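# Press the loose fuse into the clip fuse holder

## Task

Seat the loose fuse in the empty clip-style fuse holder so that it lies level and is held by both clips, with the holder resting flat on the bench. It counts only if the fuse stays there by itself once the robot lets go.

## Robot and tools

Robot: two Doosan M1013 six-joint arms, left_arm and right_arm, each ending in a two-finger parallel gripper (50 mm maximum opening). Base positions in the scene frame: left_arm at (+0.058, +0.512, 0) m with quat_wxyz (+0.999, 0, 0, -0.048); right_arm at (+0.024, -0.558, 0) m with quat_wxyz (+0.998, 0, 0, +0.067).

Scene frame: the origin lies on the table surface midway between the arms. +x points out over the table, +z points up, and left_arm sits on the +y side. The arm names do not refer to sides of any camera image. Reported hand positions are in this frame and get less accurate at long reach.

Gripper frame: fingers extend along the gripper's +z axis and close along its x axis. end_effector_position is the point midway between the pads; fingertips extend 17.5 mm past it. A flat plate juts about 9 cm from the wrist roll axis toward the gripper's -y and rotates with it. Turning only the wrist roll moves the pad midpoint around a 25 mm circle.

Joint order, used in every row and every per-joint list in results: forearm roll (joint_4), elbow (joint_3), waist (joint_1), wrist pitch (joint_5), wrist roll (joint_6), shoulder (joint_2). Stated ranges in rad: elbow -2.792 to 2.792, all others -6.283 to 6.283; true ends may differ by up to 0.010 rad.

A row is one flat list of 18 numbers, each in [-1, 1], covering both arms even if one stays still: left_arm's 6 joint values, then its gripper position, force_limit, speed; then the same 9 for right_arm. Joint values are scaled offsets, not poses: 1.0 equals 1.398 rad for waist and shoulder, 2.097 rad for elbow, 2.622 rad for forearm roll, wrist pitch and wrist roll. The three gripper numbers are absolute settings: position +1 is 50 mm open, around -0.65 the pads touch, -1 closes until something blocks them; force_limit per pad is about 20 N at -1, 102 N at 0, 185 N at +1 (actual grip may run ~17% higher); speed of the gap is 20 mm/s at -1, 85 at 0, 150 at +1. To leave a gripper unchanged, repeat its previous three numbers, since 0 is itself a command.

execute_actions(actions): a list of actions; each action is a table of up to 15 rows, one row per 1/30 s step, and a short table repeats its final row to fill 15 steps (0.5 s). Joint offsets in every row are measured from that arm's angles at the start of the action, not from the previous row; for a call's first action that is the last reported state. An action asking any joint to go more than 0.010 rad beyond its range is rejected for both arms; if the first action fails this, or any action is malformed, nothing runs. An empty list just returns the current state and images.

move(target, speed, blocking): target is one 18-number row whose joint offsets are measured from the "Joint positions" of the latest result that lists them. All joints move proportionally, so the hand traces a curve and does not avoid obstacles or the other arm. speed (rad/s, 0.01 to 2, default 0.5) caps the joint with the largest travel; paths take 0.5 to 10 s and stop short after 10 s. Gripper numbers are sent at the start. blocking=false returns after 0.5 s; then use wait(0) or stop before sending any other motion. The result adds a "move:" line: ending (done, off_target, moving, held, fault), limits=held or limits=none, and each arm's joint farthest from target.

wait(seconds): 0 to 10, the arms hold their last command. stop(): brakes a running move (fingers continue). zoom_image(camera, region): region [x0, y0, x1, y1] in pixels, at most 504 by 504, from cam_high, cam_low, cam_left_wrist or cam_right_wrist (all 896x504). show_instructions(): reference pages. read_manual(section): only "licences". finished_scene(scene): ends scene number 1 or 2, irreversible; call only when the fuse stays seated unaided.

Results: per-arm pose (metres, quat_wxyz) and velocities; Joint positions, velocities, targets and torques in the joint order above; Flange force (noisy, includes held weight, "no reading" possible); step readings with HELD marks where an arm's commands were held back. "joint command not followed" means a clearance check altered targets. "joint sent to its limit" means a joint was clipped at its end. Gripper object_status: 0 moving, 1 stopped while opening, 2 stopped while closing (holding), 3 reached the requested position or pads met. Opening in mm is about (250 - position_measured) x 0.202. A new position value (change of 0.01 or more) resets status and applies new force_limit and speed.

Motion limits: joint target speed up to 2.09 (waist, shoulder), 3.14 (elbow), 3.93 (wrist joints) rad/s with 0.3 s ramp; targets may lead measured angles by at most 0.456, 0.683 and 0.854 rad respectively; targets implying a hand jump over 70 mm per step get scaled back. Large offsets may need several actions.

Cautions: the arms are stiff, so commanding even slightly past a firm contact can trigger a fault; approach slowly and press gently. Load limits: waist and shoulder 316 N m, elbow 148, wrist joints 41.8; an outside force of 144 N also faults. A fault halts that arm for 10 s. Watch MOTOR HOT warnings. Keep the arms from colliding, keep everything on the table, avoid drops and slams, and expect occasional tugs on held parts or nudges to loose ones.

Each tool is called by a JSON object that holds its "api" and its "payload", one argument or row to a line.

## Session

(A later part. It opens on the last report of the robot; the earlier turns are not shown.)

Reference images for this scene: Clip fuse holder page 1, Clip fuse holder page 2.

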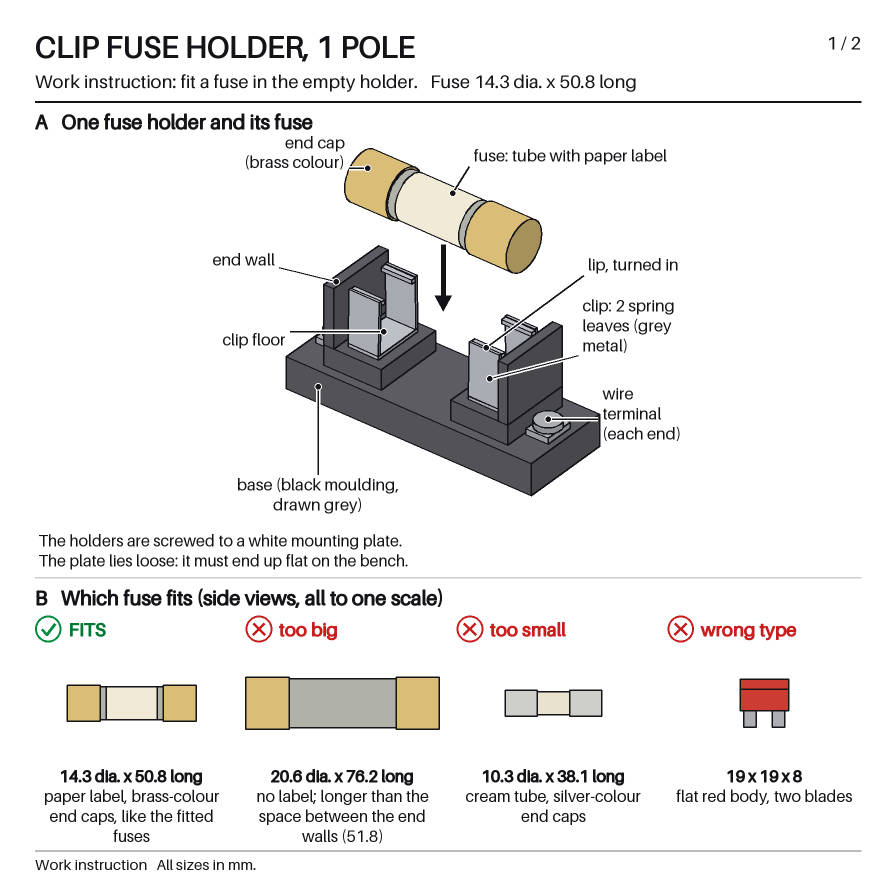

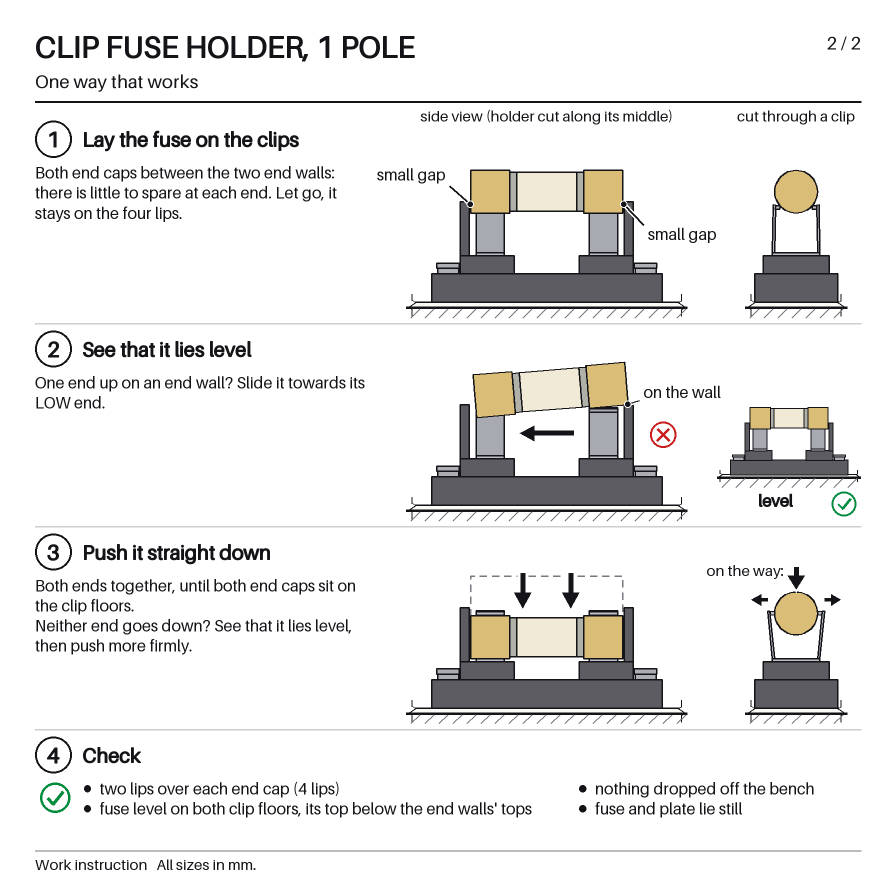

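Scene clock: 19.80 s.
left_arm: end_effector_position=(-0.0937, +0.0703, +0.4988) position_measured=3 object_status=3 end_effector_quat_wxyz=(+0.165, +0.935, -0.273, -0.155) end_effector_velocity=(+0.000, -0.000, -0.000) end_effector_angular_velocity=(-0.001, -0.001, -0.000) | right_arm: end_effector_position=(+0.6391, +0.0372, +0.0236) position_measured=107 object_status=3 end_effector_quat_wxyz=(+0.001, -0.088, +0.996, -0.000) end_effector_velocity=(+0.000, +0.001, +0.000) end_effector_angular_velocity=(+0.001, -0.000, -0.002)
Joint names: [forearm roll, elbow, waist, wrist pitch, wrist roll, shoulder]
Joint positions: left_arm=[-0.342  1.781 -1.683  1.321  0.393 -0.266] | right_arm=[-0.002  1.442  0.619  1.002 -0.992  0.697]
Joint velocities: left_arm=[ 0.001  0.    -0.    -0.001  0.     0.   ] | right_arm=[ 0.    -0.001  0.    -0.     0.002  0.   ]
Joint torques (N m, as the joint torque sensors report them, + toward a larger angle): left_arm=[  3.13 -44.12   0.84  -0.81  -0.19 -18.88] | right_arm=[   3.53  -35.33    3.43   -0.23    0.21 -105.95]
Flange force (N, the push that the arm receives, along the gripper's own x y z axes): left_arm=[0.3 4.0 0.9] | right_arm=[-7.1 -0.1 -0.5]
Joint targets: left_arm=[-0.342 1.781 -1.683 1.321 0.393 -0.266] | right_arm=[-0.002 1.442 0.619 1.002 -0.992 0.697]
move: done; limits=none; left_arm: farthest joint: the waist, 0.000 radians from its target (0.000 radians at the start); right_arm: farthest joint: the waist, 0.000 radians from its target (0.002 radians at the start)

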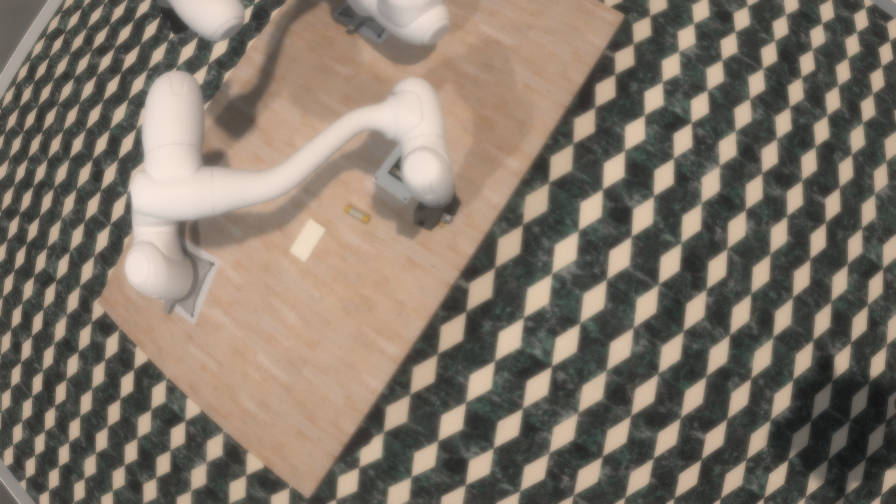

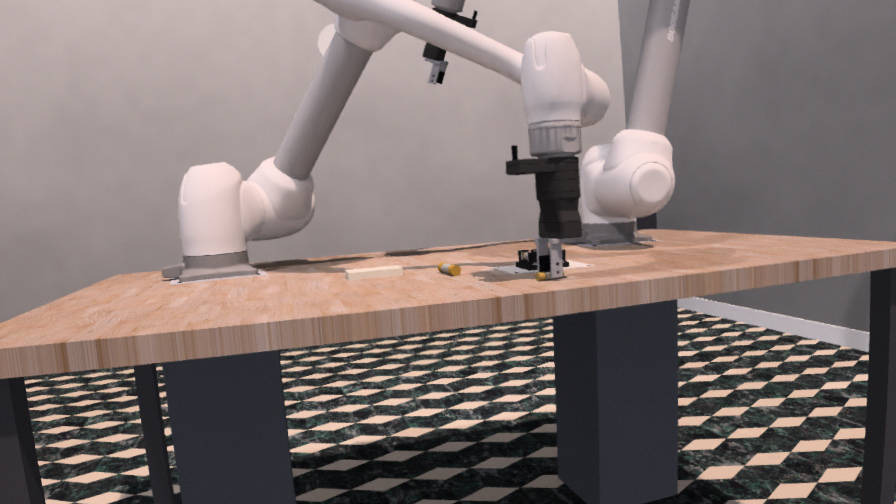

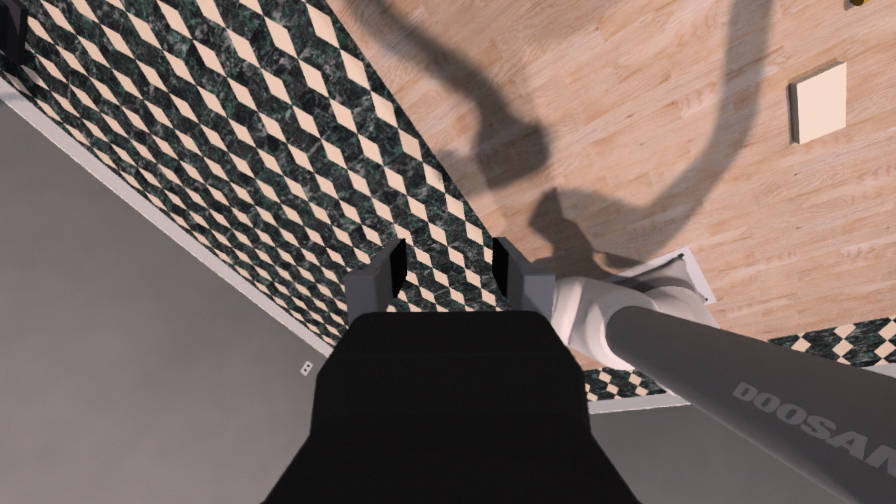

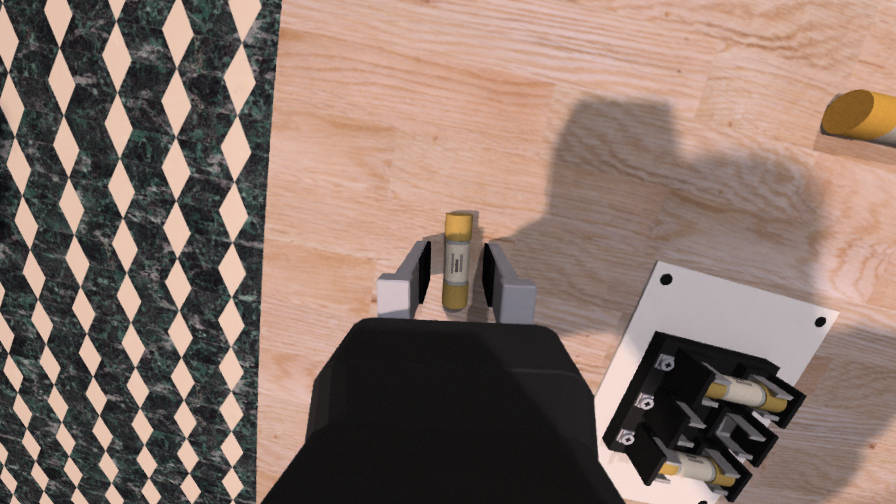

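{"api": "move", "payload": {
  "target": [0,0,0,0,0,0,1,0,0,0,0,0,0,0,0,-1,-0.5,-0.5]
}}

{"api": "move", "payload": {
  "target": [0,0,0,0,0,0,1,0,0,0,-0.0129,0,0.0252,0,-0.0279,-1,-0.5,-0.5],
  "speed": 0.12
}}

{"api": "move", "payload": {
  "target": [0,0,0,0,0,0,1,0,0,0,0.0767,0.0966,-0.0235,0.7703,-0.0706,-1,-0.5,-0.5],
  "speed": 1.0
}}

{"api": "zoom_image", "payload": {
  "camera": "cam_right_wrist",
  "region": [350, 150, 560, 330]
}}

Scene clock: 26.73 s.
left_arm: end_effector_position=(-0.0937, +0.0703, +0.4988) position_measured=3 object_status=3 end_effector_quat_wxyz=(+0.165, +0.935, -0.273, -0.155) end_effector_velocity=(+0.000, -0.000, +0.001) end_effector_angular_velocity=(-0.002, -0.001, -0.000) | right_arm: end_effector_position=(+0.6391, +0.0372, +0.0235) position_measured=192 object_status=2 end_effector_quat_wxyz=(+0.001, -0.088, +0.996, -0.000) end_effector_velocity=(+0.001, +0.000, +0.001) end_effector_angular_velocity=(+0.001, -0.001, -0.001)
Joint names: [forearm roll, elbow, waist, wrist pitch, wrist roll, shoulder]
Joint positions: left_arm=[-0.342  1.781 -1.683  1.321  0.393 -0.266] | right_arm=[-0.002  1.442  0.619  1.002 -0.992  0.697]
Joint velocities: left_arm=[ 0.001 -0.001 -0.    -0.     0.    -0.   ] | right_arm=[-0.    -0.001 -0.001  0.     0.    -0.   ]
Joint torques (N m, as the joint torque sensors report them, + toward a larger angle): left_arm=[  3.2  -44.21   2.31  -0.69   0.02 -19.66] | right_arm=[   4.17  -34.26    2.27    0.28    0.23 -106.48]
Flange force (N, the push that the arm receives, along the gripper's own x y z axes): left_arm=[-3.1 6.8 2.6] | right_arm=[-8.7 2.5 0.6]
Joint targets: left_arm=[-0.342 1.781 -1.683 1.321 0.393 -0.266] | right_arm=[-0.002 1.442 0.619 1.002 -0.992 0.697]
move: done; limits=none; left_arm: farthest joint: the waist, 0.000 radians from its target (0.000 radians at the start); right_arm: farthest joint: the waist, 0.000 radians from its target (0.000 radians at the start)

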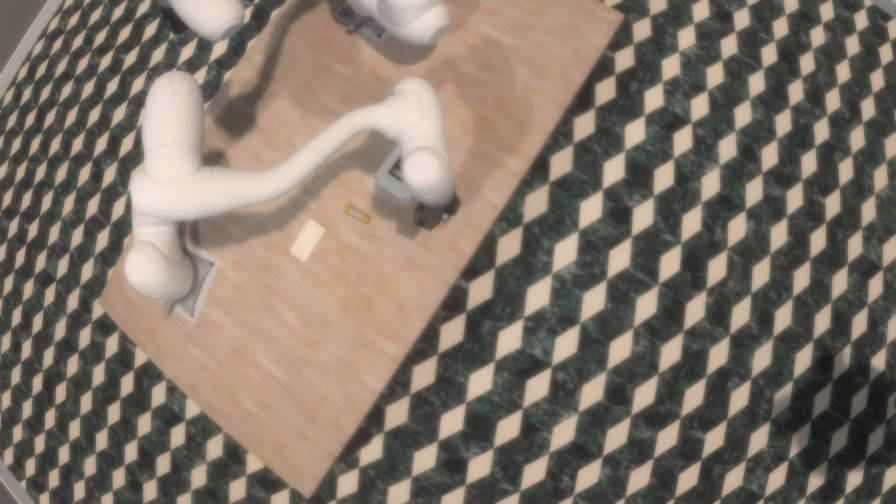

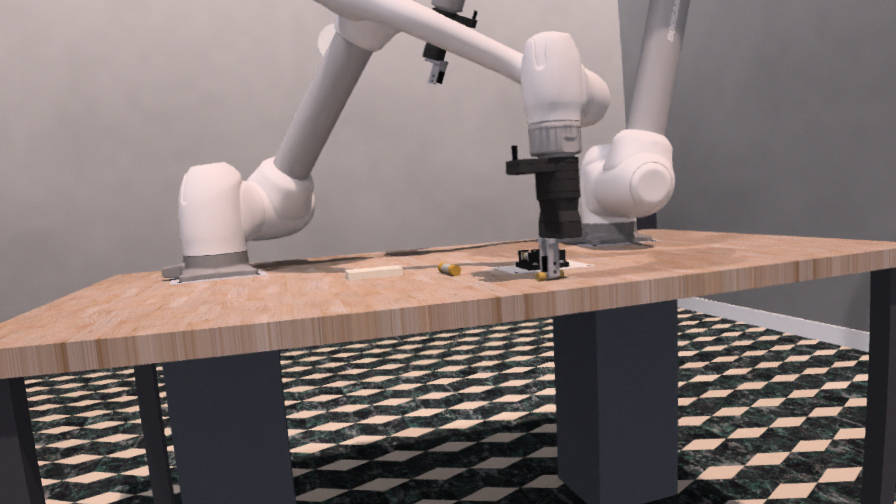

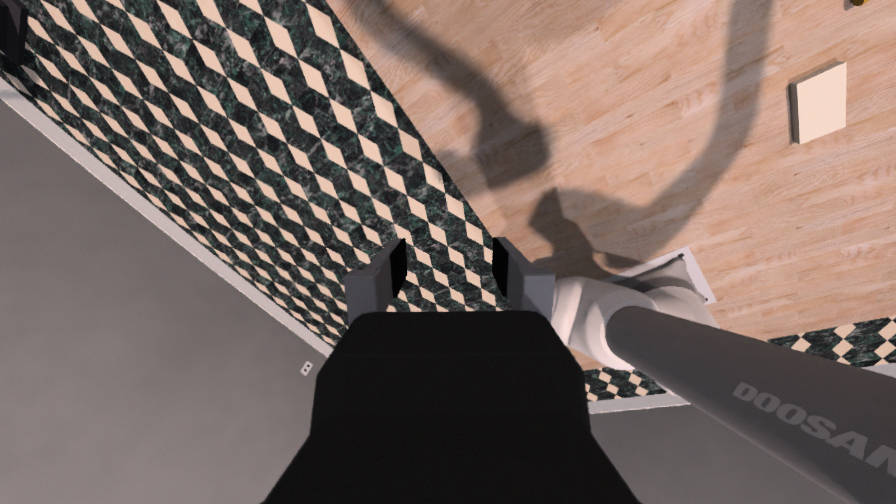

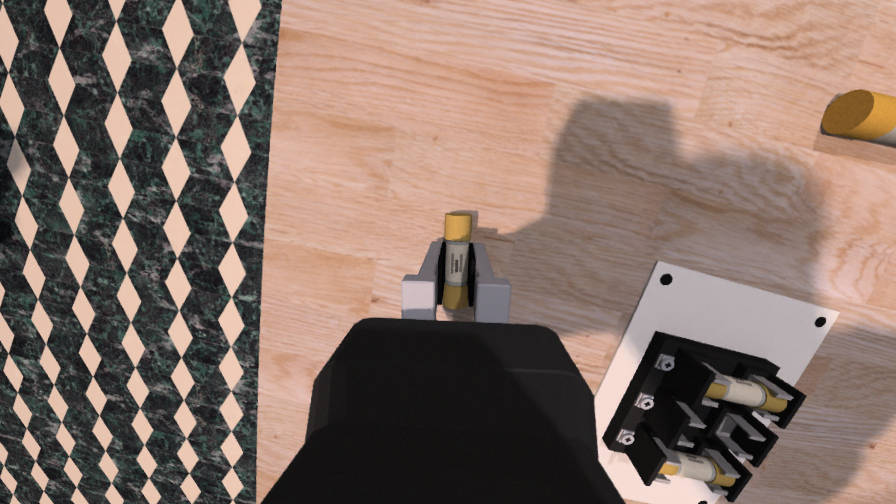

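Scene clock: 27.60 s.
left_arm: end_effector_position=(-0.0937, +0.0703, +0.4988) position_measured=3 object_status=3 end_effector_quat_wxyz=(+0.165, +0.935, -0.273, -0.155) end_effector_velocity=(-0.000, +0.000, -0.000) end_effector_angular_velocity=(+0.000, +0.000, -0.001) | right_arm: end_effector_position=(+0.6391, +0.0372, +0.0704) position_measured=192 object_status=2 end_effector_quat_wxyz=(+0.001, -0.088, +0.996, -0.000) end_effector_velocity=(-0.000, +0.000, +0.000) end_effector_angular_velocity=(+0.000, -0.000, +0.000)
Joint names: [forearm roll, elbow, waist, wrist pitch, wrist roll, shoulder]
Joint positions: left_arm=[-0.342  1.781 -1.683  1.321  0.393 -0.266] | right_arm=[-0.002  1.415  0.619  1.068 -0.992  0.658]
Joint velocities: left_arm=[-0.  0. -0.  0.  0.  0.] | right_arm=[-0. -0.  0. -0.  0. -0.]
Joint torques (N m, as the joint torque sensors report them, + toward a larger angle): left_arm=[  3.11 -44.55   3.33  -0.81  -0.32 -19.91] | right_arm=[   3.84  -37.22    0.28   -0.14   -0.02 -103.66]
Flange force (N, the push that the arm receives, along the gripper's own x y z axes): left_arm=[-4.6 6.4 3.7] | right_arm=[-3.3 2.2 -0.7]
Joint targets: left_arm=[-0.342 1.781 -1.683 1.321 0.393 -0.266] | right_arm=[-0.002 1.415 0.619 1.068 -0.992 0.658]
move: done; limits=none; left_arm: farthest joint: the waist, 0.000 radians from its target (0.000 radians at the start); right_arm: farthest joint: the waist, 0.000 radians from its target (0.000 radians at the start)

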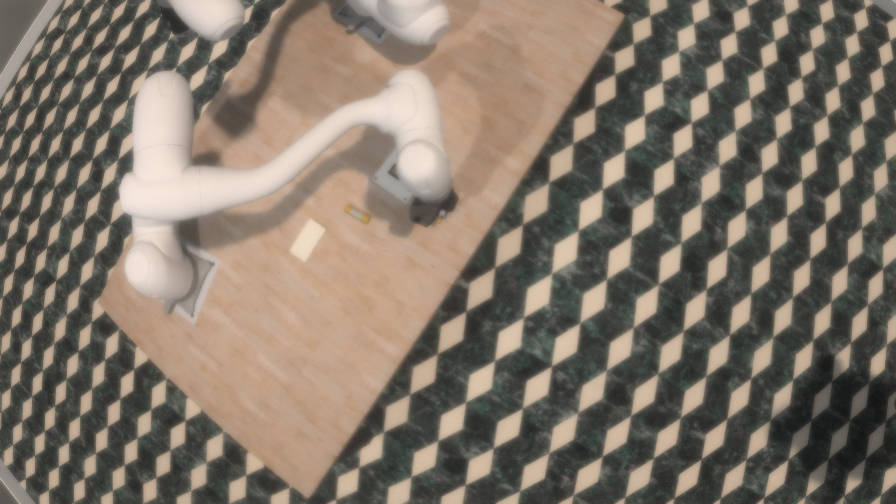

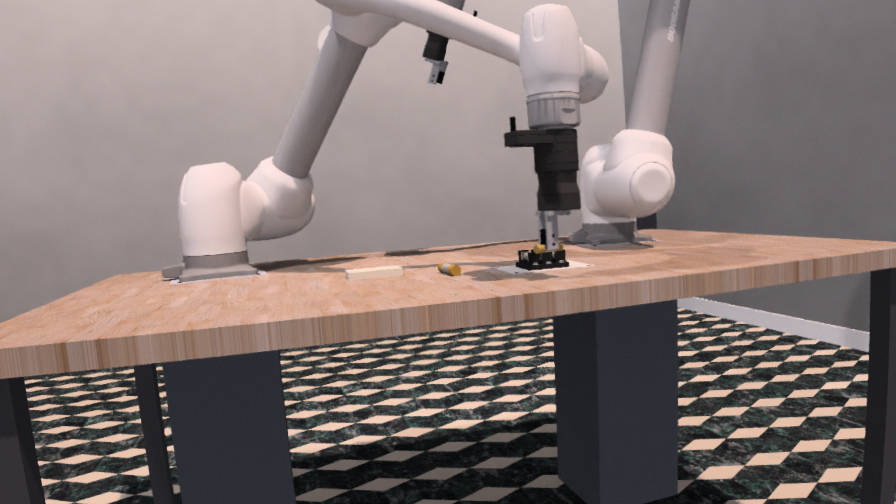

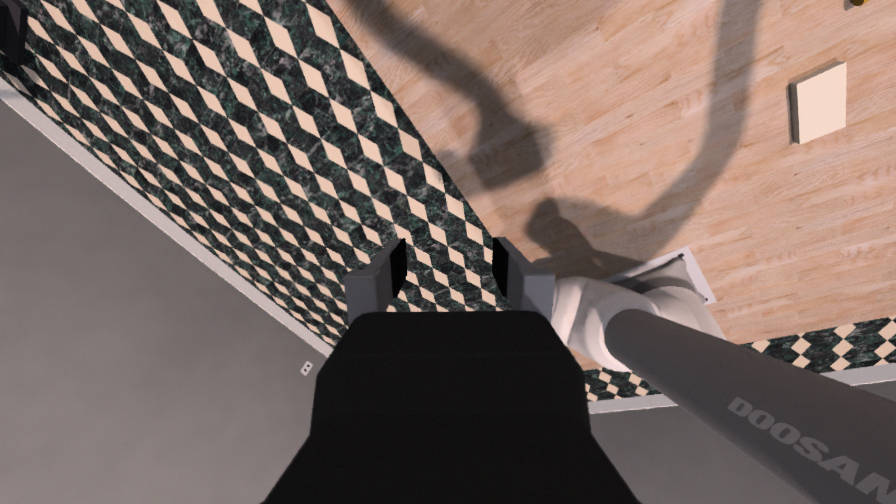

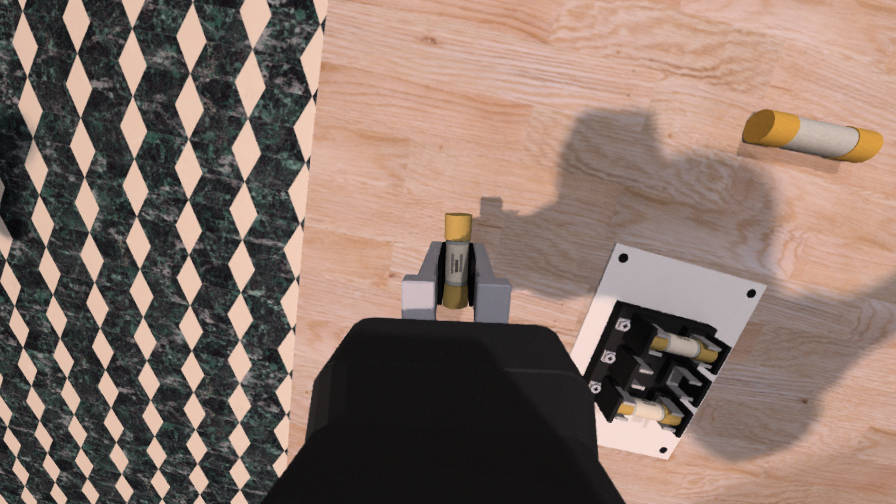

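Scene clock: 30.10 s.
left_arm: end_effector_position=(-0.0937, +0.0703, +0.4988) position_measured=3 object_status=3 end_effector_quat_wxyz=(+0.165, +0.935, -0.273, -0.155) end_effector_velocity=(-0.000, -0.000, -0.001) end_effector_angular_velocity=(+0.002, +0.000, +0.001) | right_arm: end_effector_position=(+0.4781, +0.0890, +0.0754) position_measured=192 object_status=2 end_effector_quat_wxyz=(+0.001, +0.754, +0.657, +0.000) end_effector_velocity=(-0.000, -0.000, -0.000) end_effector_angular_velocity=(+0.000, +0.000, -0.000)
Joint names: [forearm roll, elbow, waist, wrist pitch, wrist roll, shoulder]
Joint positions: left_arm=[-0.342  1.781 -1.683  1.321  0.393 -0.266] | right_arm=[-0.002  1.576  0.754  1.007  1.027  0.559]
Joint velocities: left_arm=[-0.001  0.001  0.001 -0.001  0.     0.001] | right_arm=[ 0.  0. -0. -0. -0. -0.]
Joint torques (N m, as the joint torque sensors report them, + toward a larger angle): left_arm=[  3.14 -43.53   1.76  -0.82  -0.12 -20.61] | right_arm=[  3.87 -35.35   2.27   0.25   0.21 -92.45]
Flange force (N, the push that the arm receives, along the gripper's own x y z axes): left_arm=[-0.4 8.9 1.9] | right_arm=[0.8 4.2 -1.3]
Joint targets: left_arm=[-0.342 1.781 -1.683 1.321 0.393 -0.266] | right_arm=[-0.002 1.576 0.754 1.007 1.027 0.559]
move: done; limits=none; left_arm: farthest joint: the waist, 0.000 radians from its target (0.000 radians at the start); right_arm: farthest joint: the waist, 0.000 radians from its target (0.135 radians at the start)

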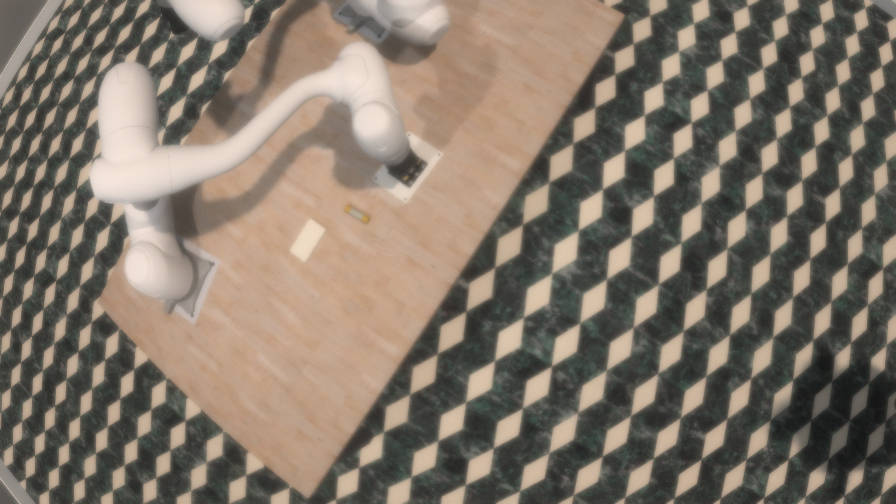

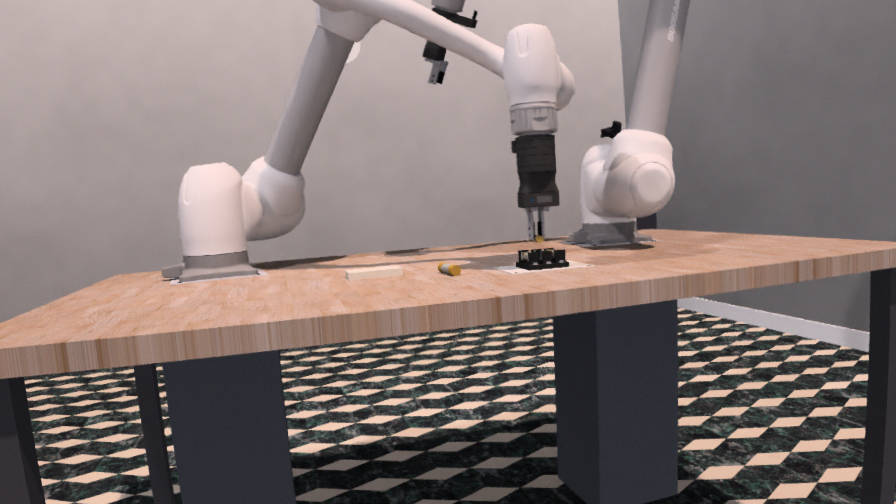

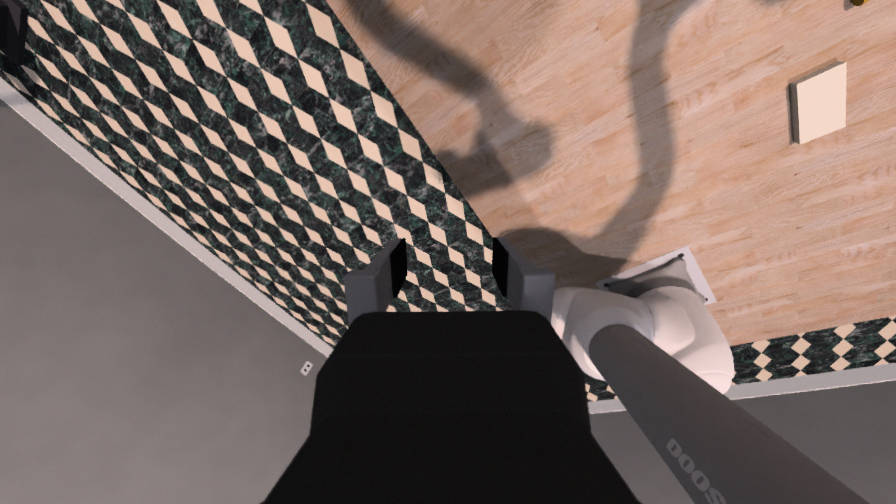

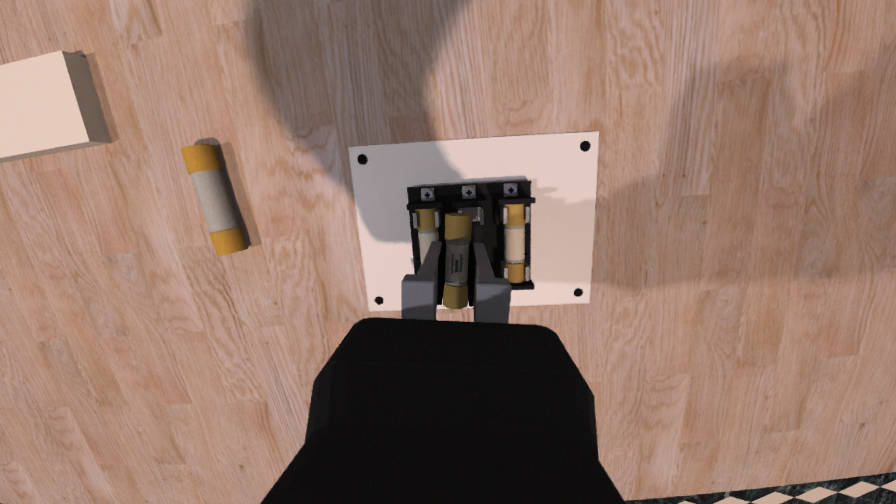

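Region (350, 150, 560, 330) of cam_right_wrist's 896x504 image, scaled by 2.400, with more detail than that image has; it fills the top 432 rows of this view, and the rest is white.

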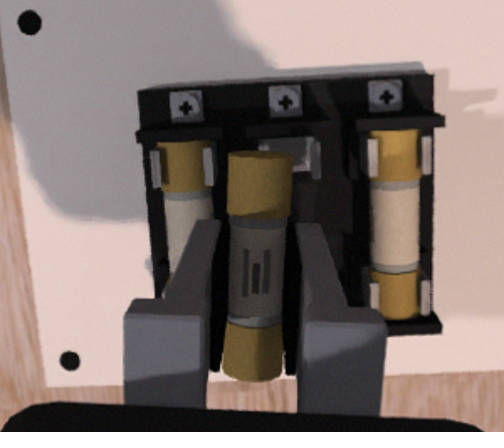

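{"api": "move", "payload": {
  "target": [0,0,0,0,0,0,1,0,0,0,-0.0058,0.0063,-0.0056,-0.0298,0.0192,-1,-0.5,-0.5],
  "speed": 0.1
}}

{"api": "zoom_image", "payload": {
  "camera": "cam_right_wrist",
  "region": [370, 170, 540, 320]
}}

Scene clock: 35.90 s.
left_arm: end_effector_position=(-0.0937, +0.0703, +0.4988) position_measured=3 object_status=3 end_effector_quat_wxyz=(+0.165, +0.935, -0.273, -0.155) end_effector_velocity=(-0.000, +0.000, -0.000) end_effector_angular_velocity=(+0.000, -0.001, -0.001) | right_arm: end_effector_position=(+0.4782, +0.0985, +0.0595) position_measured=192 object_status=2 end_effector_quat_wxyz=(+0.001, +0.725, +0.689, +0.000) end_effector_velocity=(-0.001, +0.000, +0.000) end_effector_angular_velocity=(-0.001, +0.000, +0.001)
Joint names: [forearm roll, elbow, waist, wrist pitch, wrist roll, shoulder]
Joint positions: left_arm=[-0.342  1.781 -1.683  1.321  0.393 -0.266] | right_arm=[-0.002  1.563  0.763  0.992  0.949  0.586]
Joint velocities: left_arm=[ 0.001  0.    -0.001  0.     0.     0.   ] | right_arm=[-0.     0.     0.001  0.     0.    -0.   ]
Joint torques (N m, as the joint torque sensors report them, + toward a larger angle): left_arm=[  3.19 -43.61   0.49  -1.13  -0.18 -19.73] | right_arm=[  4.04 -34.79   0.77   0.1    0.19 -94.46]
Flange force (N, the push that the arm receives, along the gripper's own x y z axes): left_arm=[1.7 6.1 -0.2] | right_arm=[2.1 2.4 -1.6]
Joint targets: left_arm=[-0.342 1.781 -1.683 1.321 0.393 -0.266] | right_arm=[-0.002 1.563 0.763 0.992 0.949 0.586]
move: done; limits=none; left_arm: farthest joint: the waist, 0.000 radians from its target (0.000 radians at the start); right_arm: farthest joint: the waist, 0.000 radians from its target (0.009 radians at the start)

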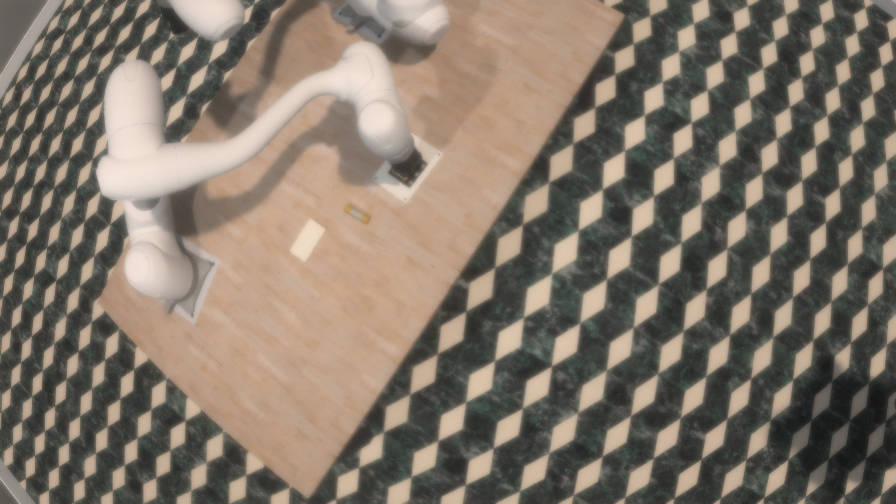

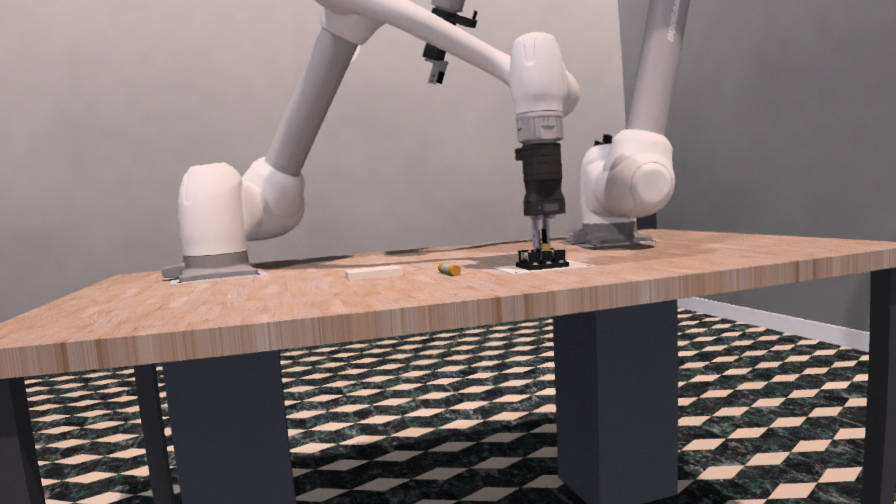

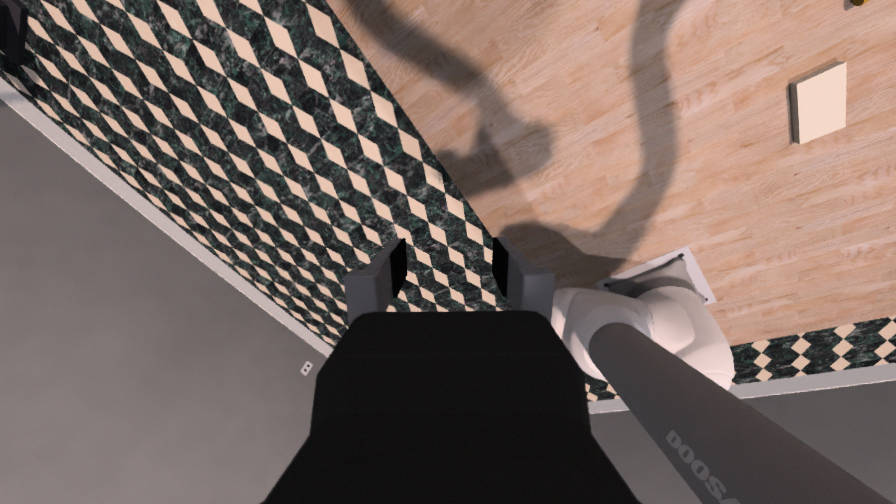

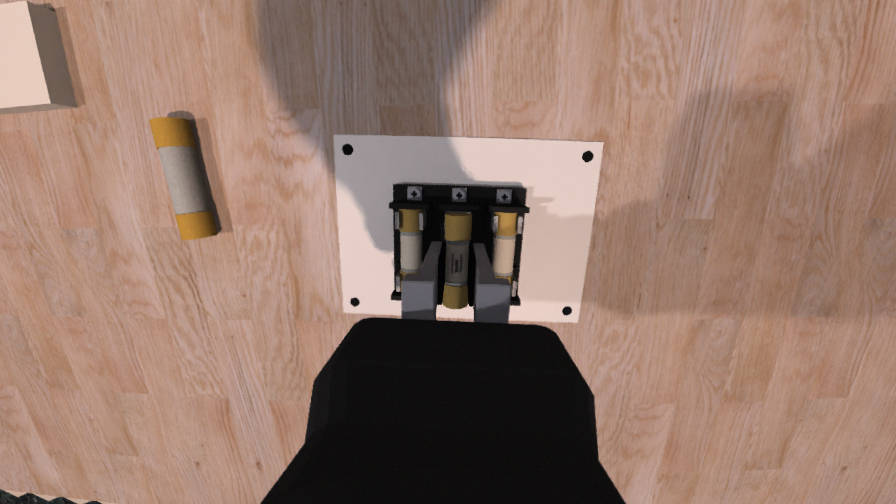

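Region (370, 170, 540, 320) of cam_right_wrist's 896x504 image, scaled by 2.965, with more detail than that image has; it fills the top 445 rows of this view, and the rest is white.

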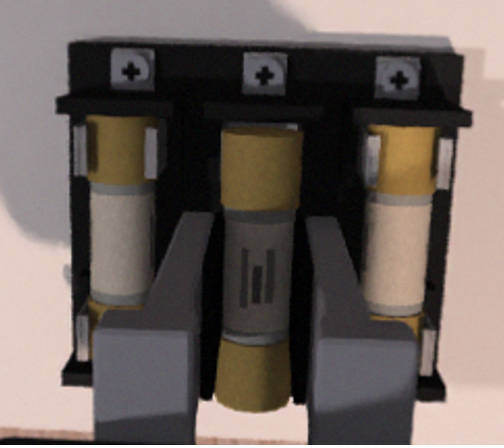

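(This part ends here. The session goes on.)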